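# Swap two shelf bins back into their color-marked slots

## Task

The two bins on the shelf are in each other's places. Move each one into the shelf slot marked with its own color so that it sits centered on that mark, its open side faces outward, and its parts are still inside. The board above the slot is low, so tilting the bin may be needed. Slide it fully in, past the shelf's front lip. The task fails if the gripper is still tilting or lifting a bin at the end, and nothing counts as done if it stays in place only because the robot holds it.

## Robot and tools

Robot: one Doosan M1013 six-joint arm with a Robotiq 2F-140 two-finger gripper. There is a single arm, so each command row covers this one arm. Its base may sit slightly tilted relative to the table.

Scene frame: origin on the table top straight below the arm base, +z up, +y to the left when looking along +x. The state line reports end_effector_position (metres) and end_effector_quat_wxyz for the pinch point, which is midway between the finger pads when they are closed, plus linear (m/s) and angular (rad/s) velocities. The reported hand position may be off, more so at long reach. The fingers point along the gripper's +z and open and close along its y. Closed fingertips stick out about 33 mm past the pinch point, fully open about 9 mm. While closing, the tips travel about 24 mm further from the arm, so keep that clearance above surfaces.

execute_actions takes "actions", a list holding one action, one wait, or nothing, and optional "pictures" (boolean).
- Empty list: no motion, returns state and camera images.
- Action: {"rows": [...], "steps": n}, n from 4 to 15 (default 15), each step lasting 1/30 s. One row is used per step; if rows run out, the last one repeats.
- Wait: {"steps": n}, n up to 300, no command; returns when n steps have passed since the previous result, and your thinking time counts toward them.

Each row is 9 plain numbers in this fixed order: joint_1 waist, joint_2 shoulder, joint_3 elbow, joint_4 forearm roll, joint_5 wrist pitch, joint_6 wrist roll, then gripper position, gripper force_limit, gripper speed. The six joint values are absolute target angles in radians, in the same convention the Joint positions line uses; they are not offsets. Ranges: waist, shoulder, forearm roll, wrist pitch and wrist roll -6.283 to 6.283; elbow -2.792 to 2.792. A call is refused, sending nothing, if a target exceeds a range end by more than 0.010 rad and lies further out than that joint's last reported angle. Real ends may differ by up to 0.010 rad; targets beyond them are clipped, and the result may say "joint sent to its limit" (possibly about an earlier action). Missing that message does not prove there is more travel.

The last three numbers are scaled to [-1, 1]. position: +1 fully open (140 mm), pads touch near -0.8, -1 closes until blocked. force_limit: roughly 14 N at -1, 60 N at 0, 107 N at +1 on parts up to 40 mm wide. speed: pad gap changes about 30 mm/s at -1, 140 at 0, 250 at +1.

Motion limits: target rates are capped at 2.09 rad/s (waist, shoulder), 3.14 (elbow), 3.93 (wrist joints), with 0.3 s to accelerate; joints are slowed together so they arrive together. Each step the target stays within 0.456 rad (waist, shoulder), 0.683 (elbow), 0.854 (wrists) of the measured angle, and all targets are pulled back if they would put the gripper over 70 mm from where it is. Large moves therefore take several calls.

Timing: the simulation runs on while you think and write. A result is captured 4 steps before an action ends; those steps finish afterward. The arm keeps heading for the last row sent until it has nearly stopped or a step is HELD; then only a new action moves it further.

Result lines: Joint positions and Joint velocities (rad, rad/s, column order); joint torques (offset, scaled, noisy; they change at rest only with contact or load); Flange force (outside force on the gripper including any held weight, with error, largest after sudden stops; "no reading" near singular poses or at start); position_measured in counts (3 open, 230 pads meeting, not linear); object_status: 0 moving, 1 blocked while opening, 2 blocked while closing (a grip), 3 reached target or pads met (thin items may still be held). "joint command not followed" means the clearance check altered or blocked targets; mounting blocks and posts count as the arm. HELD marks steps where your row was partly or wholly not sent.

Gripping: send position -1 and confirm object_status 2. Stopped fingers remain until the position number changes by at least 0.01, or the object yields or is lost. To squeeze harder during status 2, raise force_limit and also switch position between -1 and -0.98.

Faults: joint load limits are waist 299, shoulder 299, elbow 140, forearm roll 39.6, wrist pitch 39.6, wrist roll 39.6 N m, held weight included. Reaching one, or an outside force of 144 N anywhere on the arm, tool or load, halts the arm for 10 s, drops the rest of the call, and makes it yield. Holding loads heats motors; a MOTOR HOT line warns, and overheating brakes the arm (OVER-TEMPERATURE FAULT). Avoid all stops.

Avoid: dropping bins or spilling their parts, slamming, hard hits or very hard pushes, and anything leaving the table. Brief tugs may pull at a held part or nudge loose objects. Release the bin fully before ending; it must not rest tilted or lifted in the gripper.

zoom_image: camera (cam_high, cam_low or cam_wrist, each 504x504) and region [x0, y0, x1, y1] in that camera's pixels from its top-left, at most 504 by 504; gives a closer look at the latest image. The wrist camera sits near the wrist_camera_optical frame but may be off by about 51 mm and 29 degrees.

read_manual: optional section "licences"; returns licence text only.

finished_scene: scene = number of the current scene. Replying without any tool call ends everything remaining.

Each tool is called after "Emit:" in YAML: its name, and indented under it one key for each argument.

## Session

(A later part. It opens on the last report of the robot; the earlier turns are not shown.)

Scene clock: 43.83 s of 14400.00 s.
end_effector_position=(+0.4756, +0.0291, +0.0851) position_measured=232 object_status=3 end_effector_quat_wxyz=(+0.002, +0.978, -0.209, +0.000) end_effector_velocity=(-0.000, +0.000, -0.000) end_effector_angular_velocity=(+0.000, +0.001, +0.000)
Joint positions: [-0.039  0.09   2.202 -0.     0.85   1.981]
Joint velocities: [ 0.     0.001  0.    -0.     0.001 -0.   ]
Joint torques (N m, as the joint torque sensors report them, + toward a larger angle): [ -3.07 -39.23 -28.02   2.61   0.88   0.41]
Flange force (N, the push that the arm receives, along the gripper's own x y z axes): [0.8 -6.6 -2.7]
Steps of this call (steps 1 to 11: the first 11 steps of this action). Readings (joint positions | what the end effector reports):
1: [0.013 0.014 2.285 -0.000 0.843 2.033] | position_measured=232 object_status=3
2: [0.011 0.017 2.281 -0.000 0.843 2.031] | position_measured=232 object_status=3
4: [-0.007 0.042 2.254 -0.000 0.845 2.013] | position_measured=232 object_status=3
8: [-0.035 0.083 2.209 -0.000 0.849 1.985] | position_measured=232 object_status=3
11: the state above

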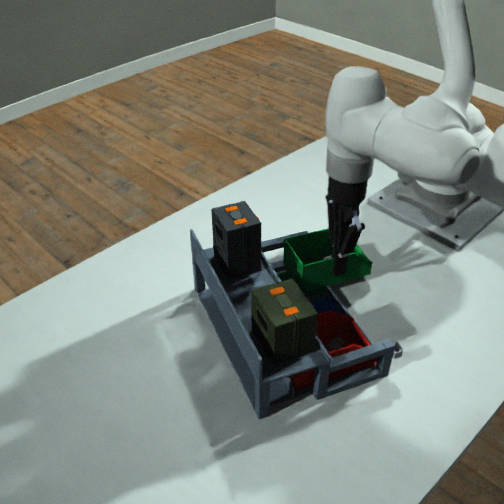

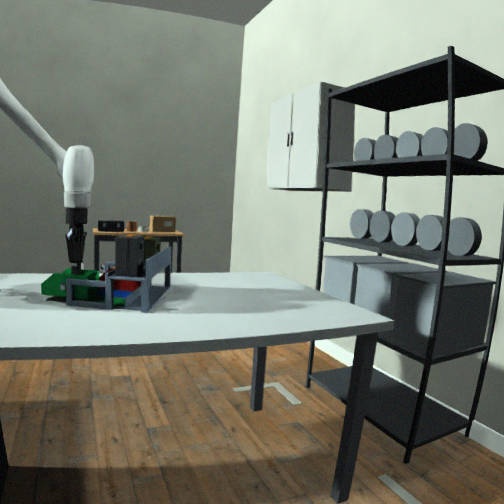

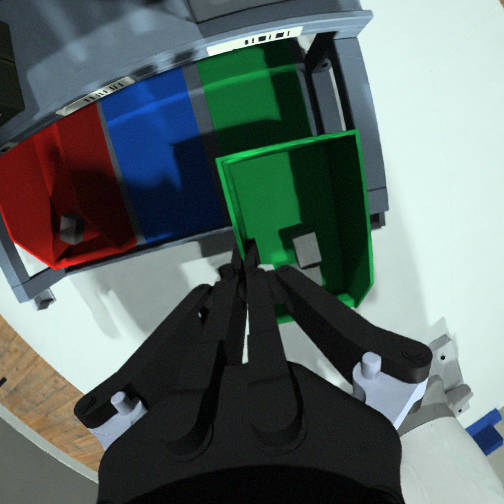

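Emit:
execute_actions:
  actions:
    - {"rows":[[-0.061,0.1295,2.159,0.019,0.89,1.947,-1,1,0],[-0.061,0.1295,2.159,0.019,0.89,1.947,-1,1,0],[-0.061,0.1295,2.159,0.019,0.89,1.947,-1,1,0],[-0.061,0.1295,2.159,0.019,0.89,1.947,-1,1,0],[-0.061,0.1295,2.159,0.019,0.89,1.947,-1,1,0],[-0.077,0.159,2.123,0.019,0.8965,1.931,-1,1,0],[-0.077,0.159,2.123,0.019,0.8965,1.931,-1,1,0],[-0.077,0.159,2.123,0.019,0.8965,1.931,-1,1,0],[-0.077,0.159,2.123,0.019,0.8965,1.931,-1,1,0],[-0.0915,0.1884,2.0869,0.019,0.903,1.9165,-1,1,0]],"steps":15}

Emit:
execute_actions:
  actions:
    - {"steps":8}
  pictures: true

Emit:
zoom_image:
  camera: "cam_low"
  region: [30, 220, 190, 330]

Scene clock: 44.40 s of 14400.00 s.
end_effector_position=(+0.5131, +0.0132, +0.0843) position_measured=232 object_status=3 end_effector_quat_wxyz=(-0.003, +0.978, -0.209, -0.019) end_effector_velocity=(+0.144, -0.058, +0.002) end_effector_angular_velocity=(+0.005, +0.002, +0.009)
Joint positions: [-0.079  0.163  2.119  0.019  0.897  1.929]
Joint velocities: [-0.1    0.204 -0.257  0.     0.057 -0.108]
Joint torques (N m, as the joint torque sensors report them, + toward a larger angle): [-12.85 -21.37 -43.46   3.33  -0.72  -0.45]
Flange force (N, the push that the arm receives, along the gripper's own x y z axes): [-11.6 0.4 -5.7]
Steps of this call (steps 1 to 4: the last 4 steps of your previous action; steps 5 to 6: the robot went on to your last target; steps 7 to 17: the first 11 steps of this action). Readings (joint positions | what the end effector reports):
7: [-0.039 0.090 2.202 -0.000 0.850 1.981] | position_measured=232 object_status=3
8: [-0.041 0.093 2.198 0.002 0.854 1.978] | position_measured=232 object_status=3
10: [-0.055 0.118 2.170 0.014 0.879 1.956] | position_measured=232 object_status=3
14: [-0.069 0.143 2.142 0.019 0.893 1.939] | position_measured=232 object_status=3
17: the state above

Scene clock: 44.67 s of 14400.00 s.
end_effector_position=(+0.5312, +0.0055, +0.0841) position_measured=232 object_status=3 end_effector_quat_wxyz=(-0.003, +0.978, -0.209, -0.019) end_effector_velocity=(+0.001, -0.000, +0.000) end_effector_angular_velocity=(-0.000, -0.000, +0.000)
Joint positions: [-0.092  0.189  2.087  0.019  0.903  1.917]
Joint velocities: [-0.     0.    -0.001 -0.     0.    -0.   ]
Joint torques (N m, as the joint torque sensors report them, + toward a larger angle): [  0.1  -49.24 -32.15   2.9    1.14   0.  ]
Flange force (N, the push that the arm receives, along the gripper's own x y z axes): [-2.9 2.0 0.7]
Kept back: nothing.
Steps of this call (steps 1 to 4: the last 4 steps of your previous action; steps 5 to 8: the robot went on to your last target). Readings (joint positions | what the end effector reports):
1: [-0.084 0.173 2.106 0.019 0.900 1.924] | position_measured=232 object_status=3
2: [-0.089 0.184 2.092 0.019 0.902 1.919] | position_measured=232 object_status=3
4: [-0.092 0.189 2.087 0.019 0.903 1.917] | position_measured=232 object_status=3
8: the state above

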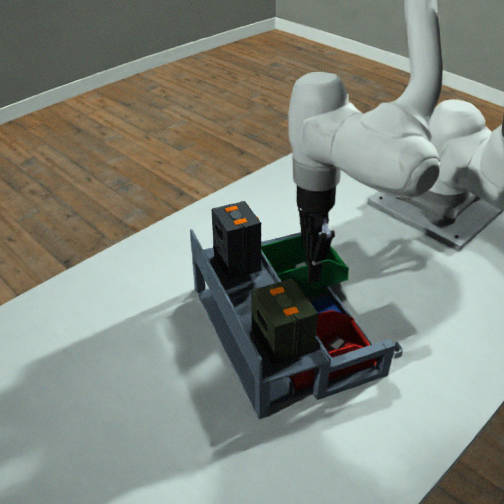

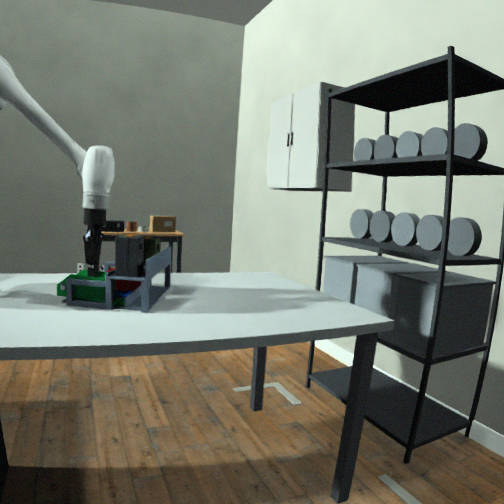

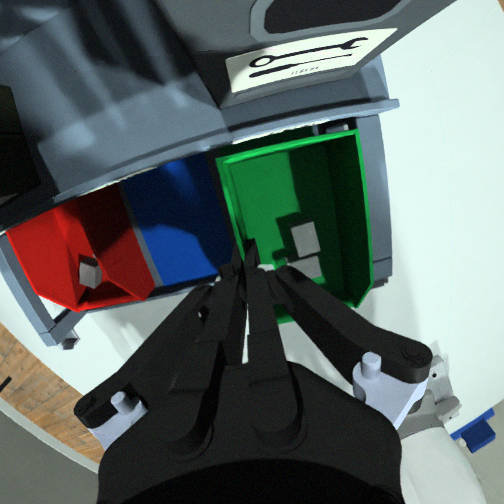

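Region (30, 220, 190, 330) of cam_low's 504x504 image, scaled by 3.150, with more detail than that image has; it fills the top 346 rows of this view, and the rest is white.

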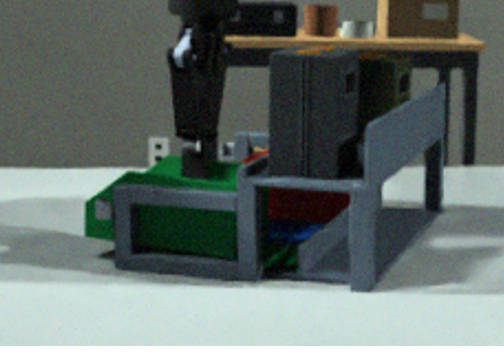

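Emit:
execute_actions:
  actions:
    - {"rows":[[-0.095,0.197,2.076,0.019,0.905,1.913,-1,1,0],[-0.095,0.197,2.076,0.019,0.905,1.913,-1,1,0],[-0.095,0.197,2.076,0.019,0.905,1.913,-1,1,0],[-0.099,0.206,2.065,0.019,0.908,1.909,-1,1,0],[-0.099,0.206,2.065,0.019,0.908,1.909,-1,1,0],[-0.099,0.206,2.065,0.019,0.908,1.909,-1,1,0],[-0.1025,0.215,2.054,0.019,0.91,1.9055,-1,1,0]],"steps":15}
  pictures: true

Emit:
zoom_image:
  camera: "cam_low"
  region: [30, 220, 190, 330]

Scene clock: 45.30 s of 14400.00 s.
end_effector_position=(+0.5494, -0.0016, +0.0836) position_measured=232 object_status=3 end_effector_quat_wxyz=(-0.003, +0.978, -0.209, -0.019) end_effector_velocity=(-0.001, +0.000, -0.000) end_effector_angular_velocity=(+0.000, +0.004, +0.001)
Joint positions: [-0.102  0.215  2.054  0.019  0.91   1.906]
Joint velocities: [-0.     0.     0.001 -0.     0.003 -0.001]
Joint torques (N m, as the joint torque sensors report them, + toward a larger angle): [ -1.17 -53.04 -31.55   2.43   0.42   0.13]
Flange force (N, the push that the arm receives, along the gripper's own x y z axes): [-5.1 -1.1 -2.2]
Steps of this call (steps 1 to 8: the robot went on to your last target; steps 9 to 19: the first 11 steps of this action). Readings (joint positions | what the end effector reports):
9: [-0.092 0.189 2.087 0.019 0.903 1.916] | position_measured=232 object_status=3
10: [-0.093 0.191 2.083 0.019 0.904 1.915] | position_measured=232 object_status=3
12: [-0.095 0.197 2.076 0.019 0.905 1.913] | position_measured=232 object_status=3
16: [-0.100 0.209 2.061 0.019 0.909 1.908] | position_measured=232 object_status=3
19: the state above

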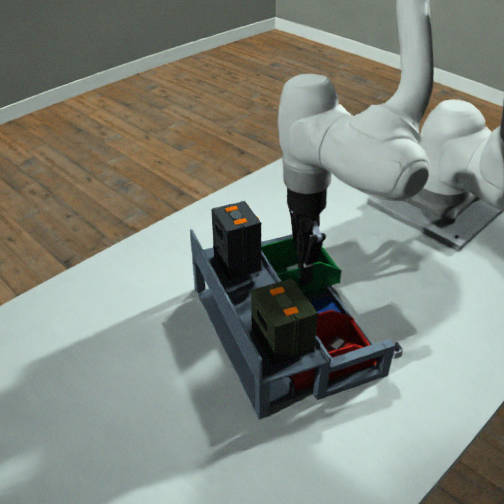

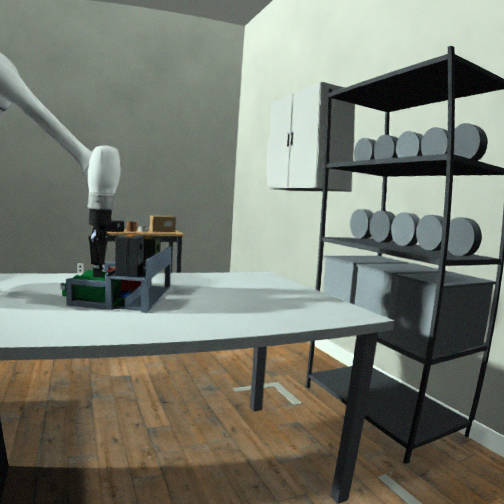

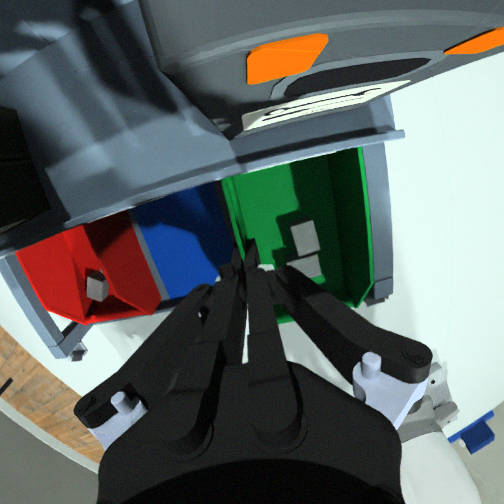

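Region (30, 220, 190, 330) of cam_low's 504x504 image, scaled by 3.150, with more detail than that image has; it fills the top 346 rows of this view, and the rest is white.

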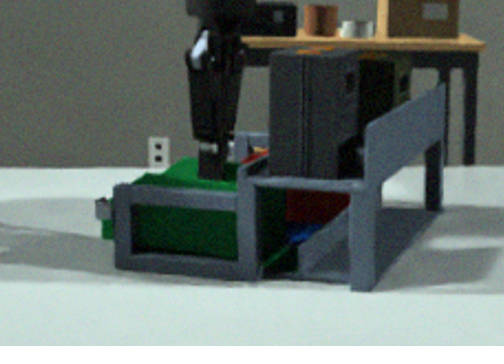

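Under the board. Continue and untilt.

Emit:
execute_actions:
  actions:
    - {"rows":[[-0.108,0.228,2.0375,0.019,0.913,1.9,-1,1,0],[-0.108,0.228,2.0375,0.019,0.913,1.9,-1,1,0],[-0.108,0.228,2.0375,0.019,0.913,1.9,-1,1,0],[-0.113,0.241,2.021,0.019,0.917,1.895,-1,1,0],[-0.113,0.241,2.021,0.019,0.917,1.895,-1,1,0],[-0.113,0.241,2.021,0.019,0.917,1.895,-1,1,0],[-0.113,0.241,2.021,0.01,0.898,1.901,-1,1,0],[-0.113,0.241,2.021,0.01,0.898,1.901,-1,1,0],[-0.113,0.241,2.021,0.01,0.898,1.901,-1,1,0],[-0.113,0.2425,2.022,0,0.8775,1.907,-1,1,0]],"steps":15}

Emit:
execute_actions:
  actions:
    - {"rows":[[-0.113,0.249,2.027,0,0.866,1.907,-1,1,0]],"steps":12}
  pictures: true

Emit:
zoom_image:
  camera: "cam_low"
  region: [30, 220, 190, 330]

Scene clock: 45.90 s of 14400.00 s.
end_effector_position=(+0.5757, -0.0129, +0.0826) position_measured=232 object_status=3 end_effector_quat_wxyz=(-0.000, +0.978, -0.209, -0.005) end_effector_velocity=(+0.103, -0.051, -0.015) end_effector_angular_velocity=(-0.154, -0.297, -0.003)
Joint positions: [-0.113  0.241  2.021  0.007  0.891  1.903]
Joint velocities: [-0.     0.021  0.002 -0.162 -0.333  0.106]
Joint torques (N m, as the joint torque sensors report them, + toward a larger angle): [ -2.94 -47.72 -31.43   1.59  -1.16  -0.03]
Flange force (N, the push that the arm receives, along the gripper's own x y z axes): [-5.4 -0.9 -6.6]
Steps of this call (steps 1 to 4: the last 4 steps of your previous action; steps 5 to 7: the robot went on to your last target; steps 8 to 18: the first 11 steps of this action). Readings (joint positions | what the end effector reports):
8: [-0.103 0.215 2.054 0.019 0.910 1.905] | position_measured=232 object_status=3
9: [-0.104 0.219 2.049 0.019 0.911 1.904] | position_measured=232 object_status=3
11: [-0.108 0.228 2.038 0.019 0.913 1.900] | position_measured=232 object_status=3
15: [-0.113 0.241 2.021 0.016 0.911 1.896] | position_measured=232 object_status=3
18: the state above

Scene clock: 46.30 s of 14400.00 s.
end_effector_position=(+0.5790, -0.0150, +0.0756) position_measured=232 object_status=3 end_effector_quat_wxyz=(+0.002, +0.978, -0.209, +0.001) end_effector_velocity=(+0.001, -0.000, +0.000) end_effector_angular_velocity=(-0.000, -0.001, +0.001)
Joint positions: [-0.113  0.249  2.027 -0.     0.866  1.907]
Joint velocities: [ 0.     0.    -0.    -0.    -0.001 -0.001]
Joint torques (N m, as the joint torque sensors report them, + toward a larger angle): [ -3.27 -54.74 -31.3    2.85   0.6   -0.19]
Flange force (N, the push that the arm receives, along the gripper's own x y z axes): [-3.8 -4.2 -1.3]
Steps of this call (steps 1 to 4: the last 4 steps of your previous action; steps 5 to 12: the first 8 steps of this action). Readings (joint positions | what the end effector reports):
5: [-0.113 0.243 2.022 0.000 0.877 1.907] | position_measured=232 object_status=3
6: [-0.113 0.245 2.024 0.000 0.872 1.907] | position_measured=232 object_status=3
8: [-0.113 0.249 2.027 -0.000 0.866 1.907] | position_measured=232 object_status=3
12: the state above

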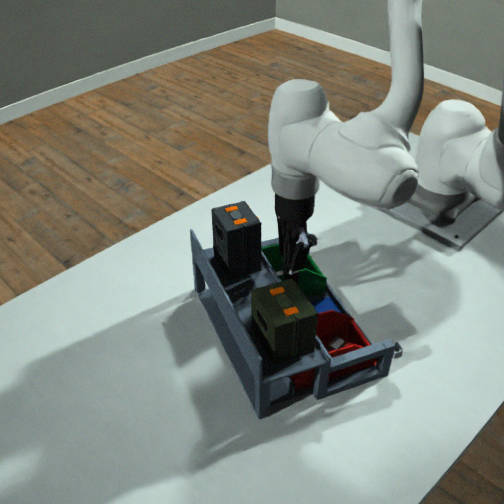

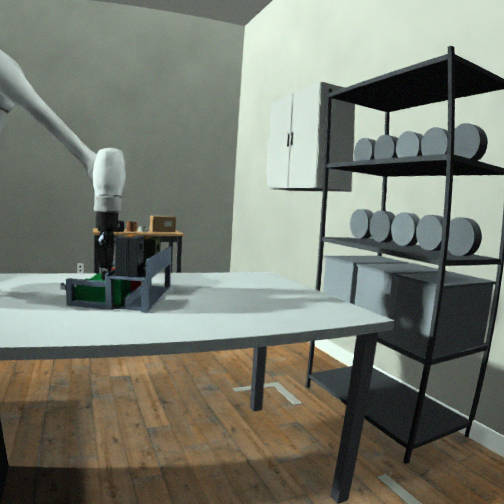

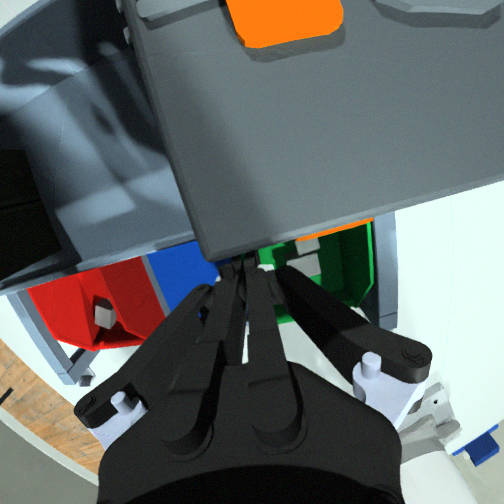

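Region (30, 220, 190, 330) of cam_low's 504x504 image, scaled by 3.150, with more detail than that image has; it fills the top 346 rows of this view, and the rest is white.

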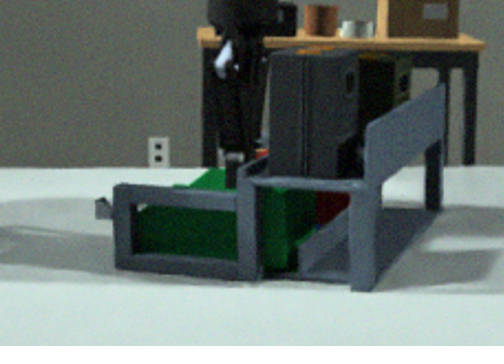

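Emit:
execute_actions:
  actions:
    - {"rows":[[-0.113,0.2535,2.03,0,0.858,1.907,-1,1,0],[-0.113,0.2535,2.03,0,0.858,1.907,-1,1,0],[-0.113,0.2535,2.03,0,0.858,1.907,-1,1,0],[-0.113,0.2535,2.03,0,0.858,1.907,-1,1,0],[-0.113,0.2535,2.03,0,0.858,1.907,-0.45,1,0],[-0.113,0.2535,2.03,0,0.858,1.907,-0.45,1,0],[-0.113,0.2535,2.03,0,0.858,1.907,-0.45,1,0],[-0.113,0.2535,2.03,0,0.858,1.907,-0.45,1,0],[-0.113,0.2535,2.03,0,0.858,1.907,-0.45,1,0],[-0.113,0.19,1.983,0,0.969,1.907,-0.45,1,0]],"steps":15}

Emit:
execute_actions:
  actions:
    - {"rows":[[0,0.0,2.1,0,1.04,2.02,-0.45,1,0]],"steps":15}

Emit:
execute_actions:
  actions:
    - {"steps":12}
  pictures: true

Emit:
zoom_image:
  camera: "cam_wrist"
  region: [60, 60, 440, 280]

Scene clock: 46.83 s of 14400.00 s.
end_effector_position=(+0.5789, -0.0150, +0.0738) position_measured=191 object_status=0 end_effector_quat_wxyz=(+0.002, +0.978, -0.209, +0.000) end_effector_velocity=(-0.016, +0.002, +0.138) end_effector_angular_velocity=(+0.005, +0.056, -0.001)
Joint positions: [-0.113  0.251  2.028 -0.     0.863  1.907]
Joint velocities: [ 0.    -0.158 -0.11   0.001  0.324  0.001]
Joint torques (N m, as the joint torque sensors report them, + toward a larger angle): [  0.89 -88.6  -39.2    4.09   0.68  -0.09]
Flange force (N, the push that the arm receives, along the gripper's own x y z axes): [5.6 -6.3 -0.4]
Steps of this call (steps 1 to 4: the last 4 steps of your previous action; step 5: the robot went on to your last target; steps 6 to 16: the first 11 steps of this action). Readings (joint positions | what the end effector reports):
6: [-0.113 0.249 2.027 -0.000 0.866 1.907] | position_measured=232 object_status=3
7: [-0.113 0.251 2.028 -0.000 0.862 1.907] | position_measured=232 object_status=3
9: [-0.113 0.253 2.030 -0.000 0.858 1.907] | position_measured=232 object_status=3
13: [-0.113 0.253 2.030 -0.000 0.858 1.907] | position_measured=214 object_status=0
16: the state above

Scene clock: 47.33 s of 14400.00 s.
end_effector_position=(+0.4833, +0.0475, +0.1743) position_measured=186 object_status=3 end_effector_quat_wxyz=(+0.001, +0.978, -0.209, +0.002) end_effector_velocity=(-0.085, +0.046, +0.033) end_effector_angular_velocity=(-0.000, -0.006, +0.003)
Joint positions: [-0.001  0.002  2.098  0.     1.039  2.018]
Joint velocities: [ 0.099 -0.164  0.096 -0.     0.062  0.096]
Joint torques (N m, as the joint torque sensors report them, + toward a larger angle): [-15.71   6.28 -37.95   2.95   0.16   0.09]
Flange force (N, the push that the arm receives, along the gripper's own x y z axes): [0.7 3.8 -2.8]
Steps of this call (steps 1 to 4: the last 4 steps of your previous action; steps 5 to 15: the first 11 steps of this action). Readings (joint positions | what the end effector reports):
5: [-0.113 0.190 1.983 0.000 0.968 1.907] | position_measured=186 object_status=0
6: [-0.111 0.186 1.986 0.000 0.970 1.909] | position_measured=186 object_status=0
8: [-0.093 0.157 2.006 0.000 0.981 1.927] | position_measured=186 object_status=3
12: [-0.030 0.051 2.070 0.000 1.021 1.990] | position_measured=186 object_status=3
15: the state above

Scene clock: 47.73 s of 14400.00 s.
end_effector_position=(+0.4818, +0.0482, +0.1746) position_measured=186 object_status=3 end_effector_quat_wxyz=(+0.001, +0.978, -0.209, +0.002) end_effector_velocity=(+0.000, -0.000, +0.000) end_effector_angular_velocity=(+0.000, -0.001, -0.001)
Joint positions: [ 0.   -0.    2.1  -0.    1.04  2.02]
Joint velocities: [-0.     0.    -0.001  0.    -0.     0.   ]
Joint torques (N m, as the joint torque sensors report them, + toward a larger angle): [ -2.27 -33.48 -33.66   3.36   0.66   0.1 ]
Flange force (N, the push that the arm receives, along the gripper's own x y z axes): [-1.8 -3.7 -3.7]
Kept back: nothing.
Steps of this call (steps 1 to 4: the last 4 steps of your previous action; steps 5 to 12: the robot went on to your last target). Readings (joint positions | what the end effector reports):
1: [0.000 -0.000 2.100 0.000 1.040 2.020] | position_measured=186 object_status=3
2: [0.000 -0.000 2.100 -0.000 1.040 2.020] | position_measured=186 object_status=3
4: [0.000 -0.000 2.100 -0.000 1.040 2.020] | position_measured=186 object_status=3
8: [0.000 -0.000 2.100 -0.000 1.040 2.020] | position_measured=186 object_status=3
12: the state above

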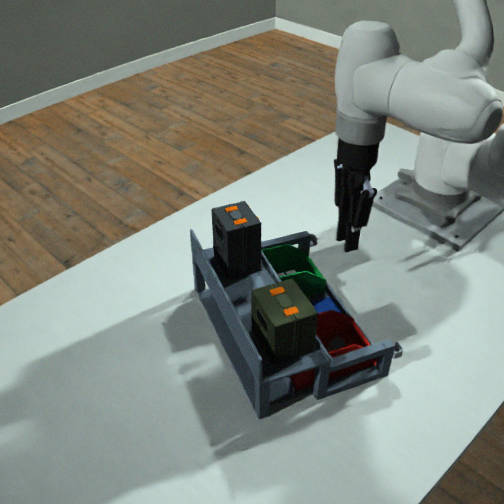

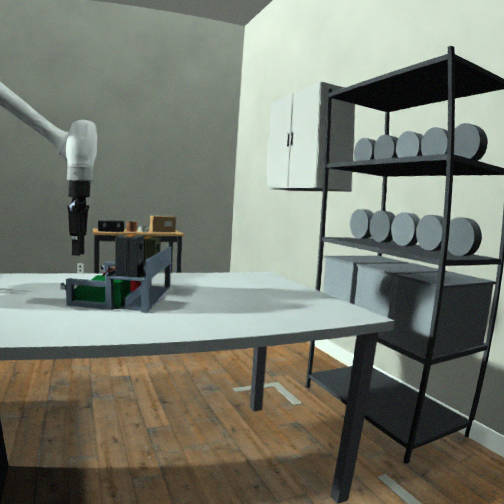

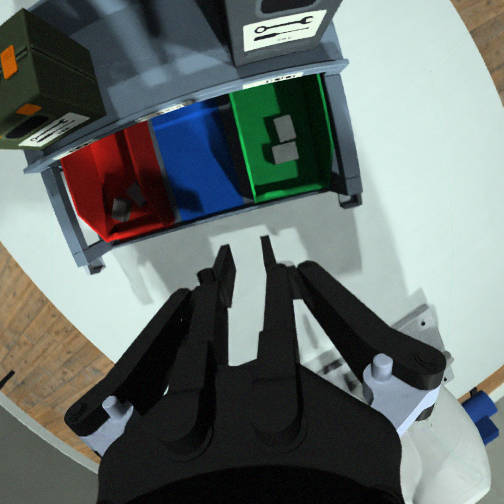

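Region (60, 60, 440, 280) of cam_wrist's 504x504 image, scaled by 1.326, with more detail than that image has; it fills the top 292 rows of this view, and the rest is white.

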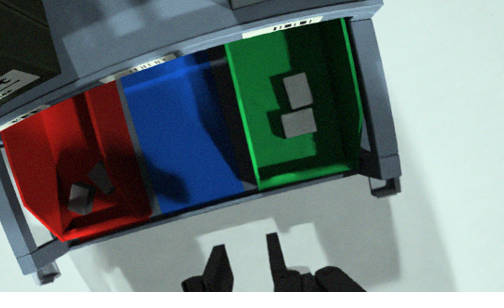

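Emit:
finished_scene:
  scene: 1

The scene is finished: the task was done.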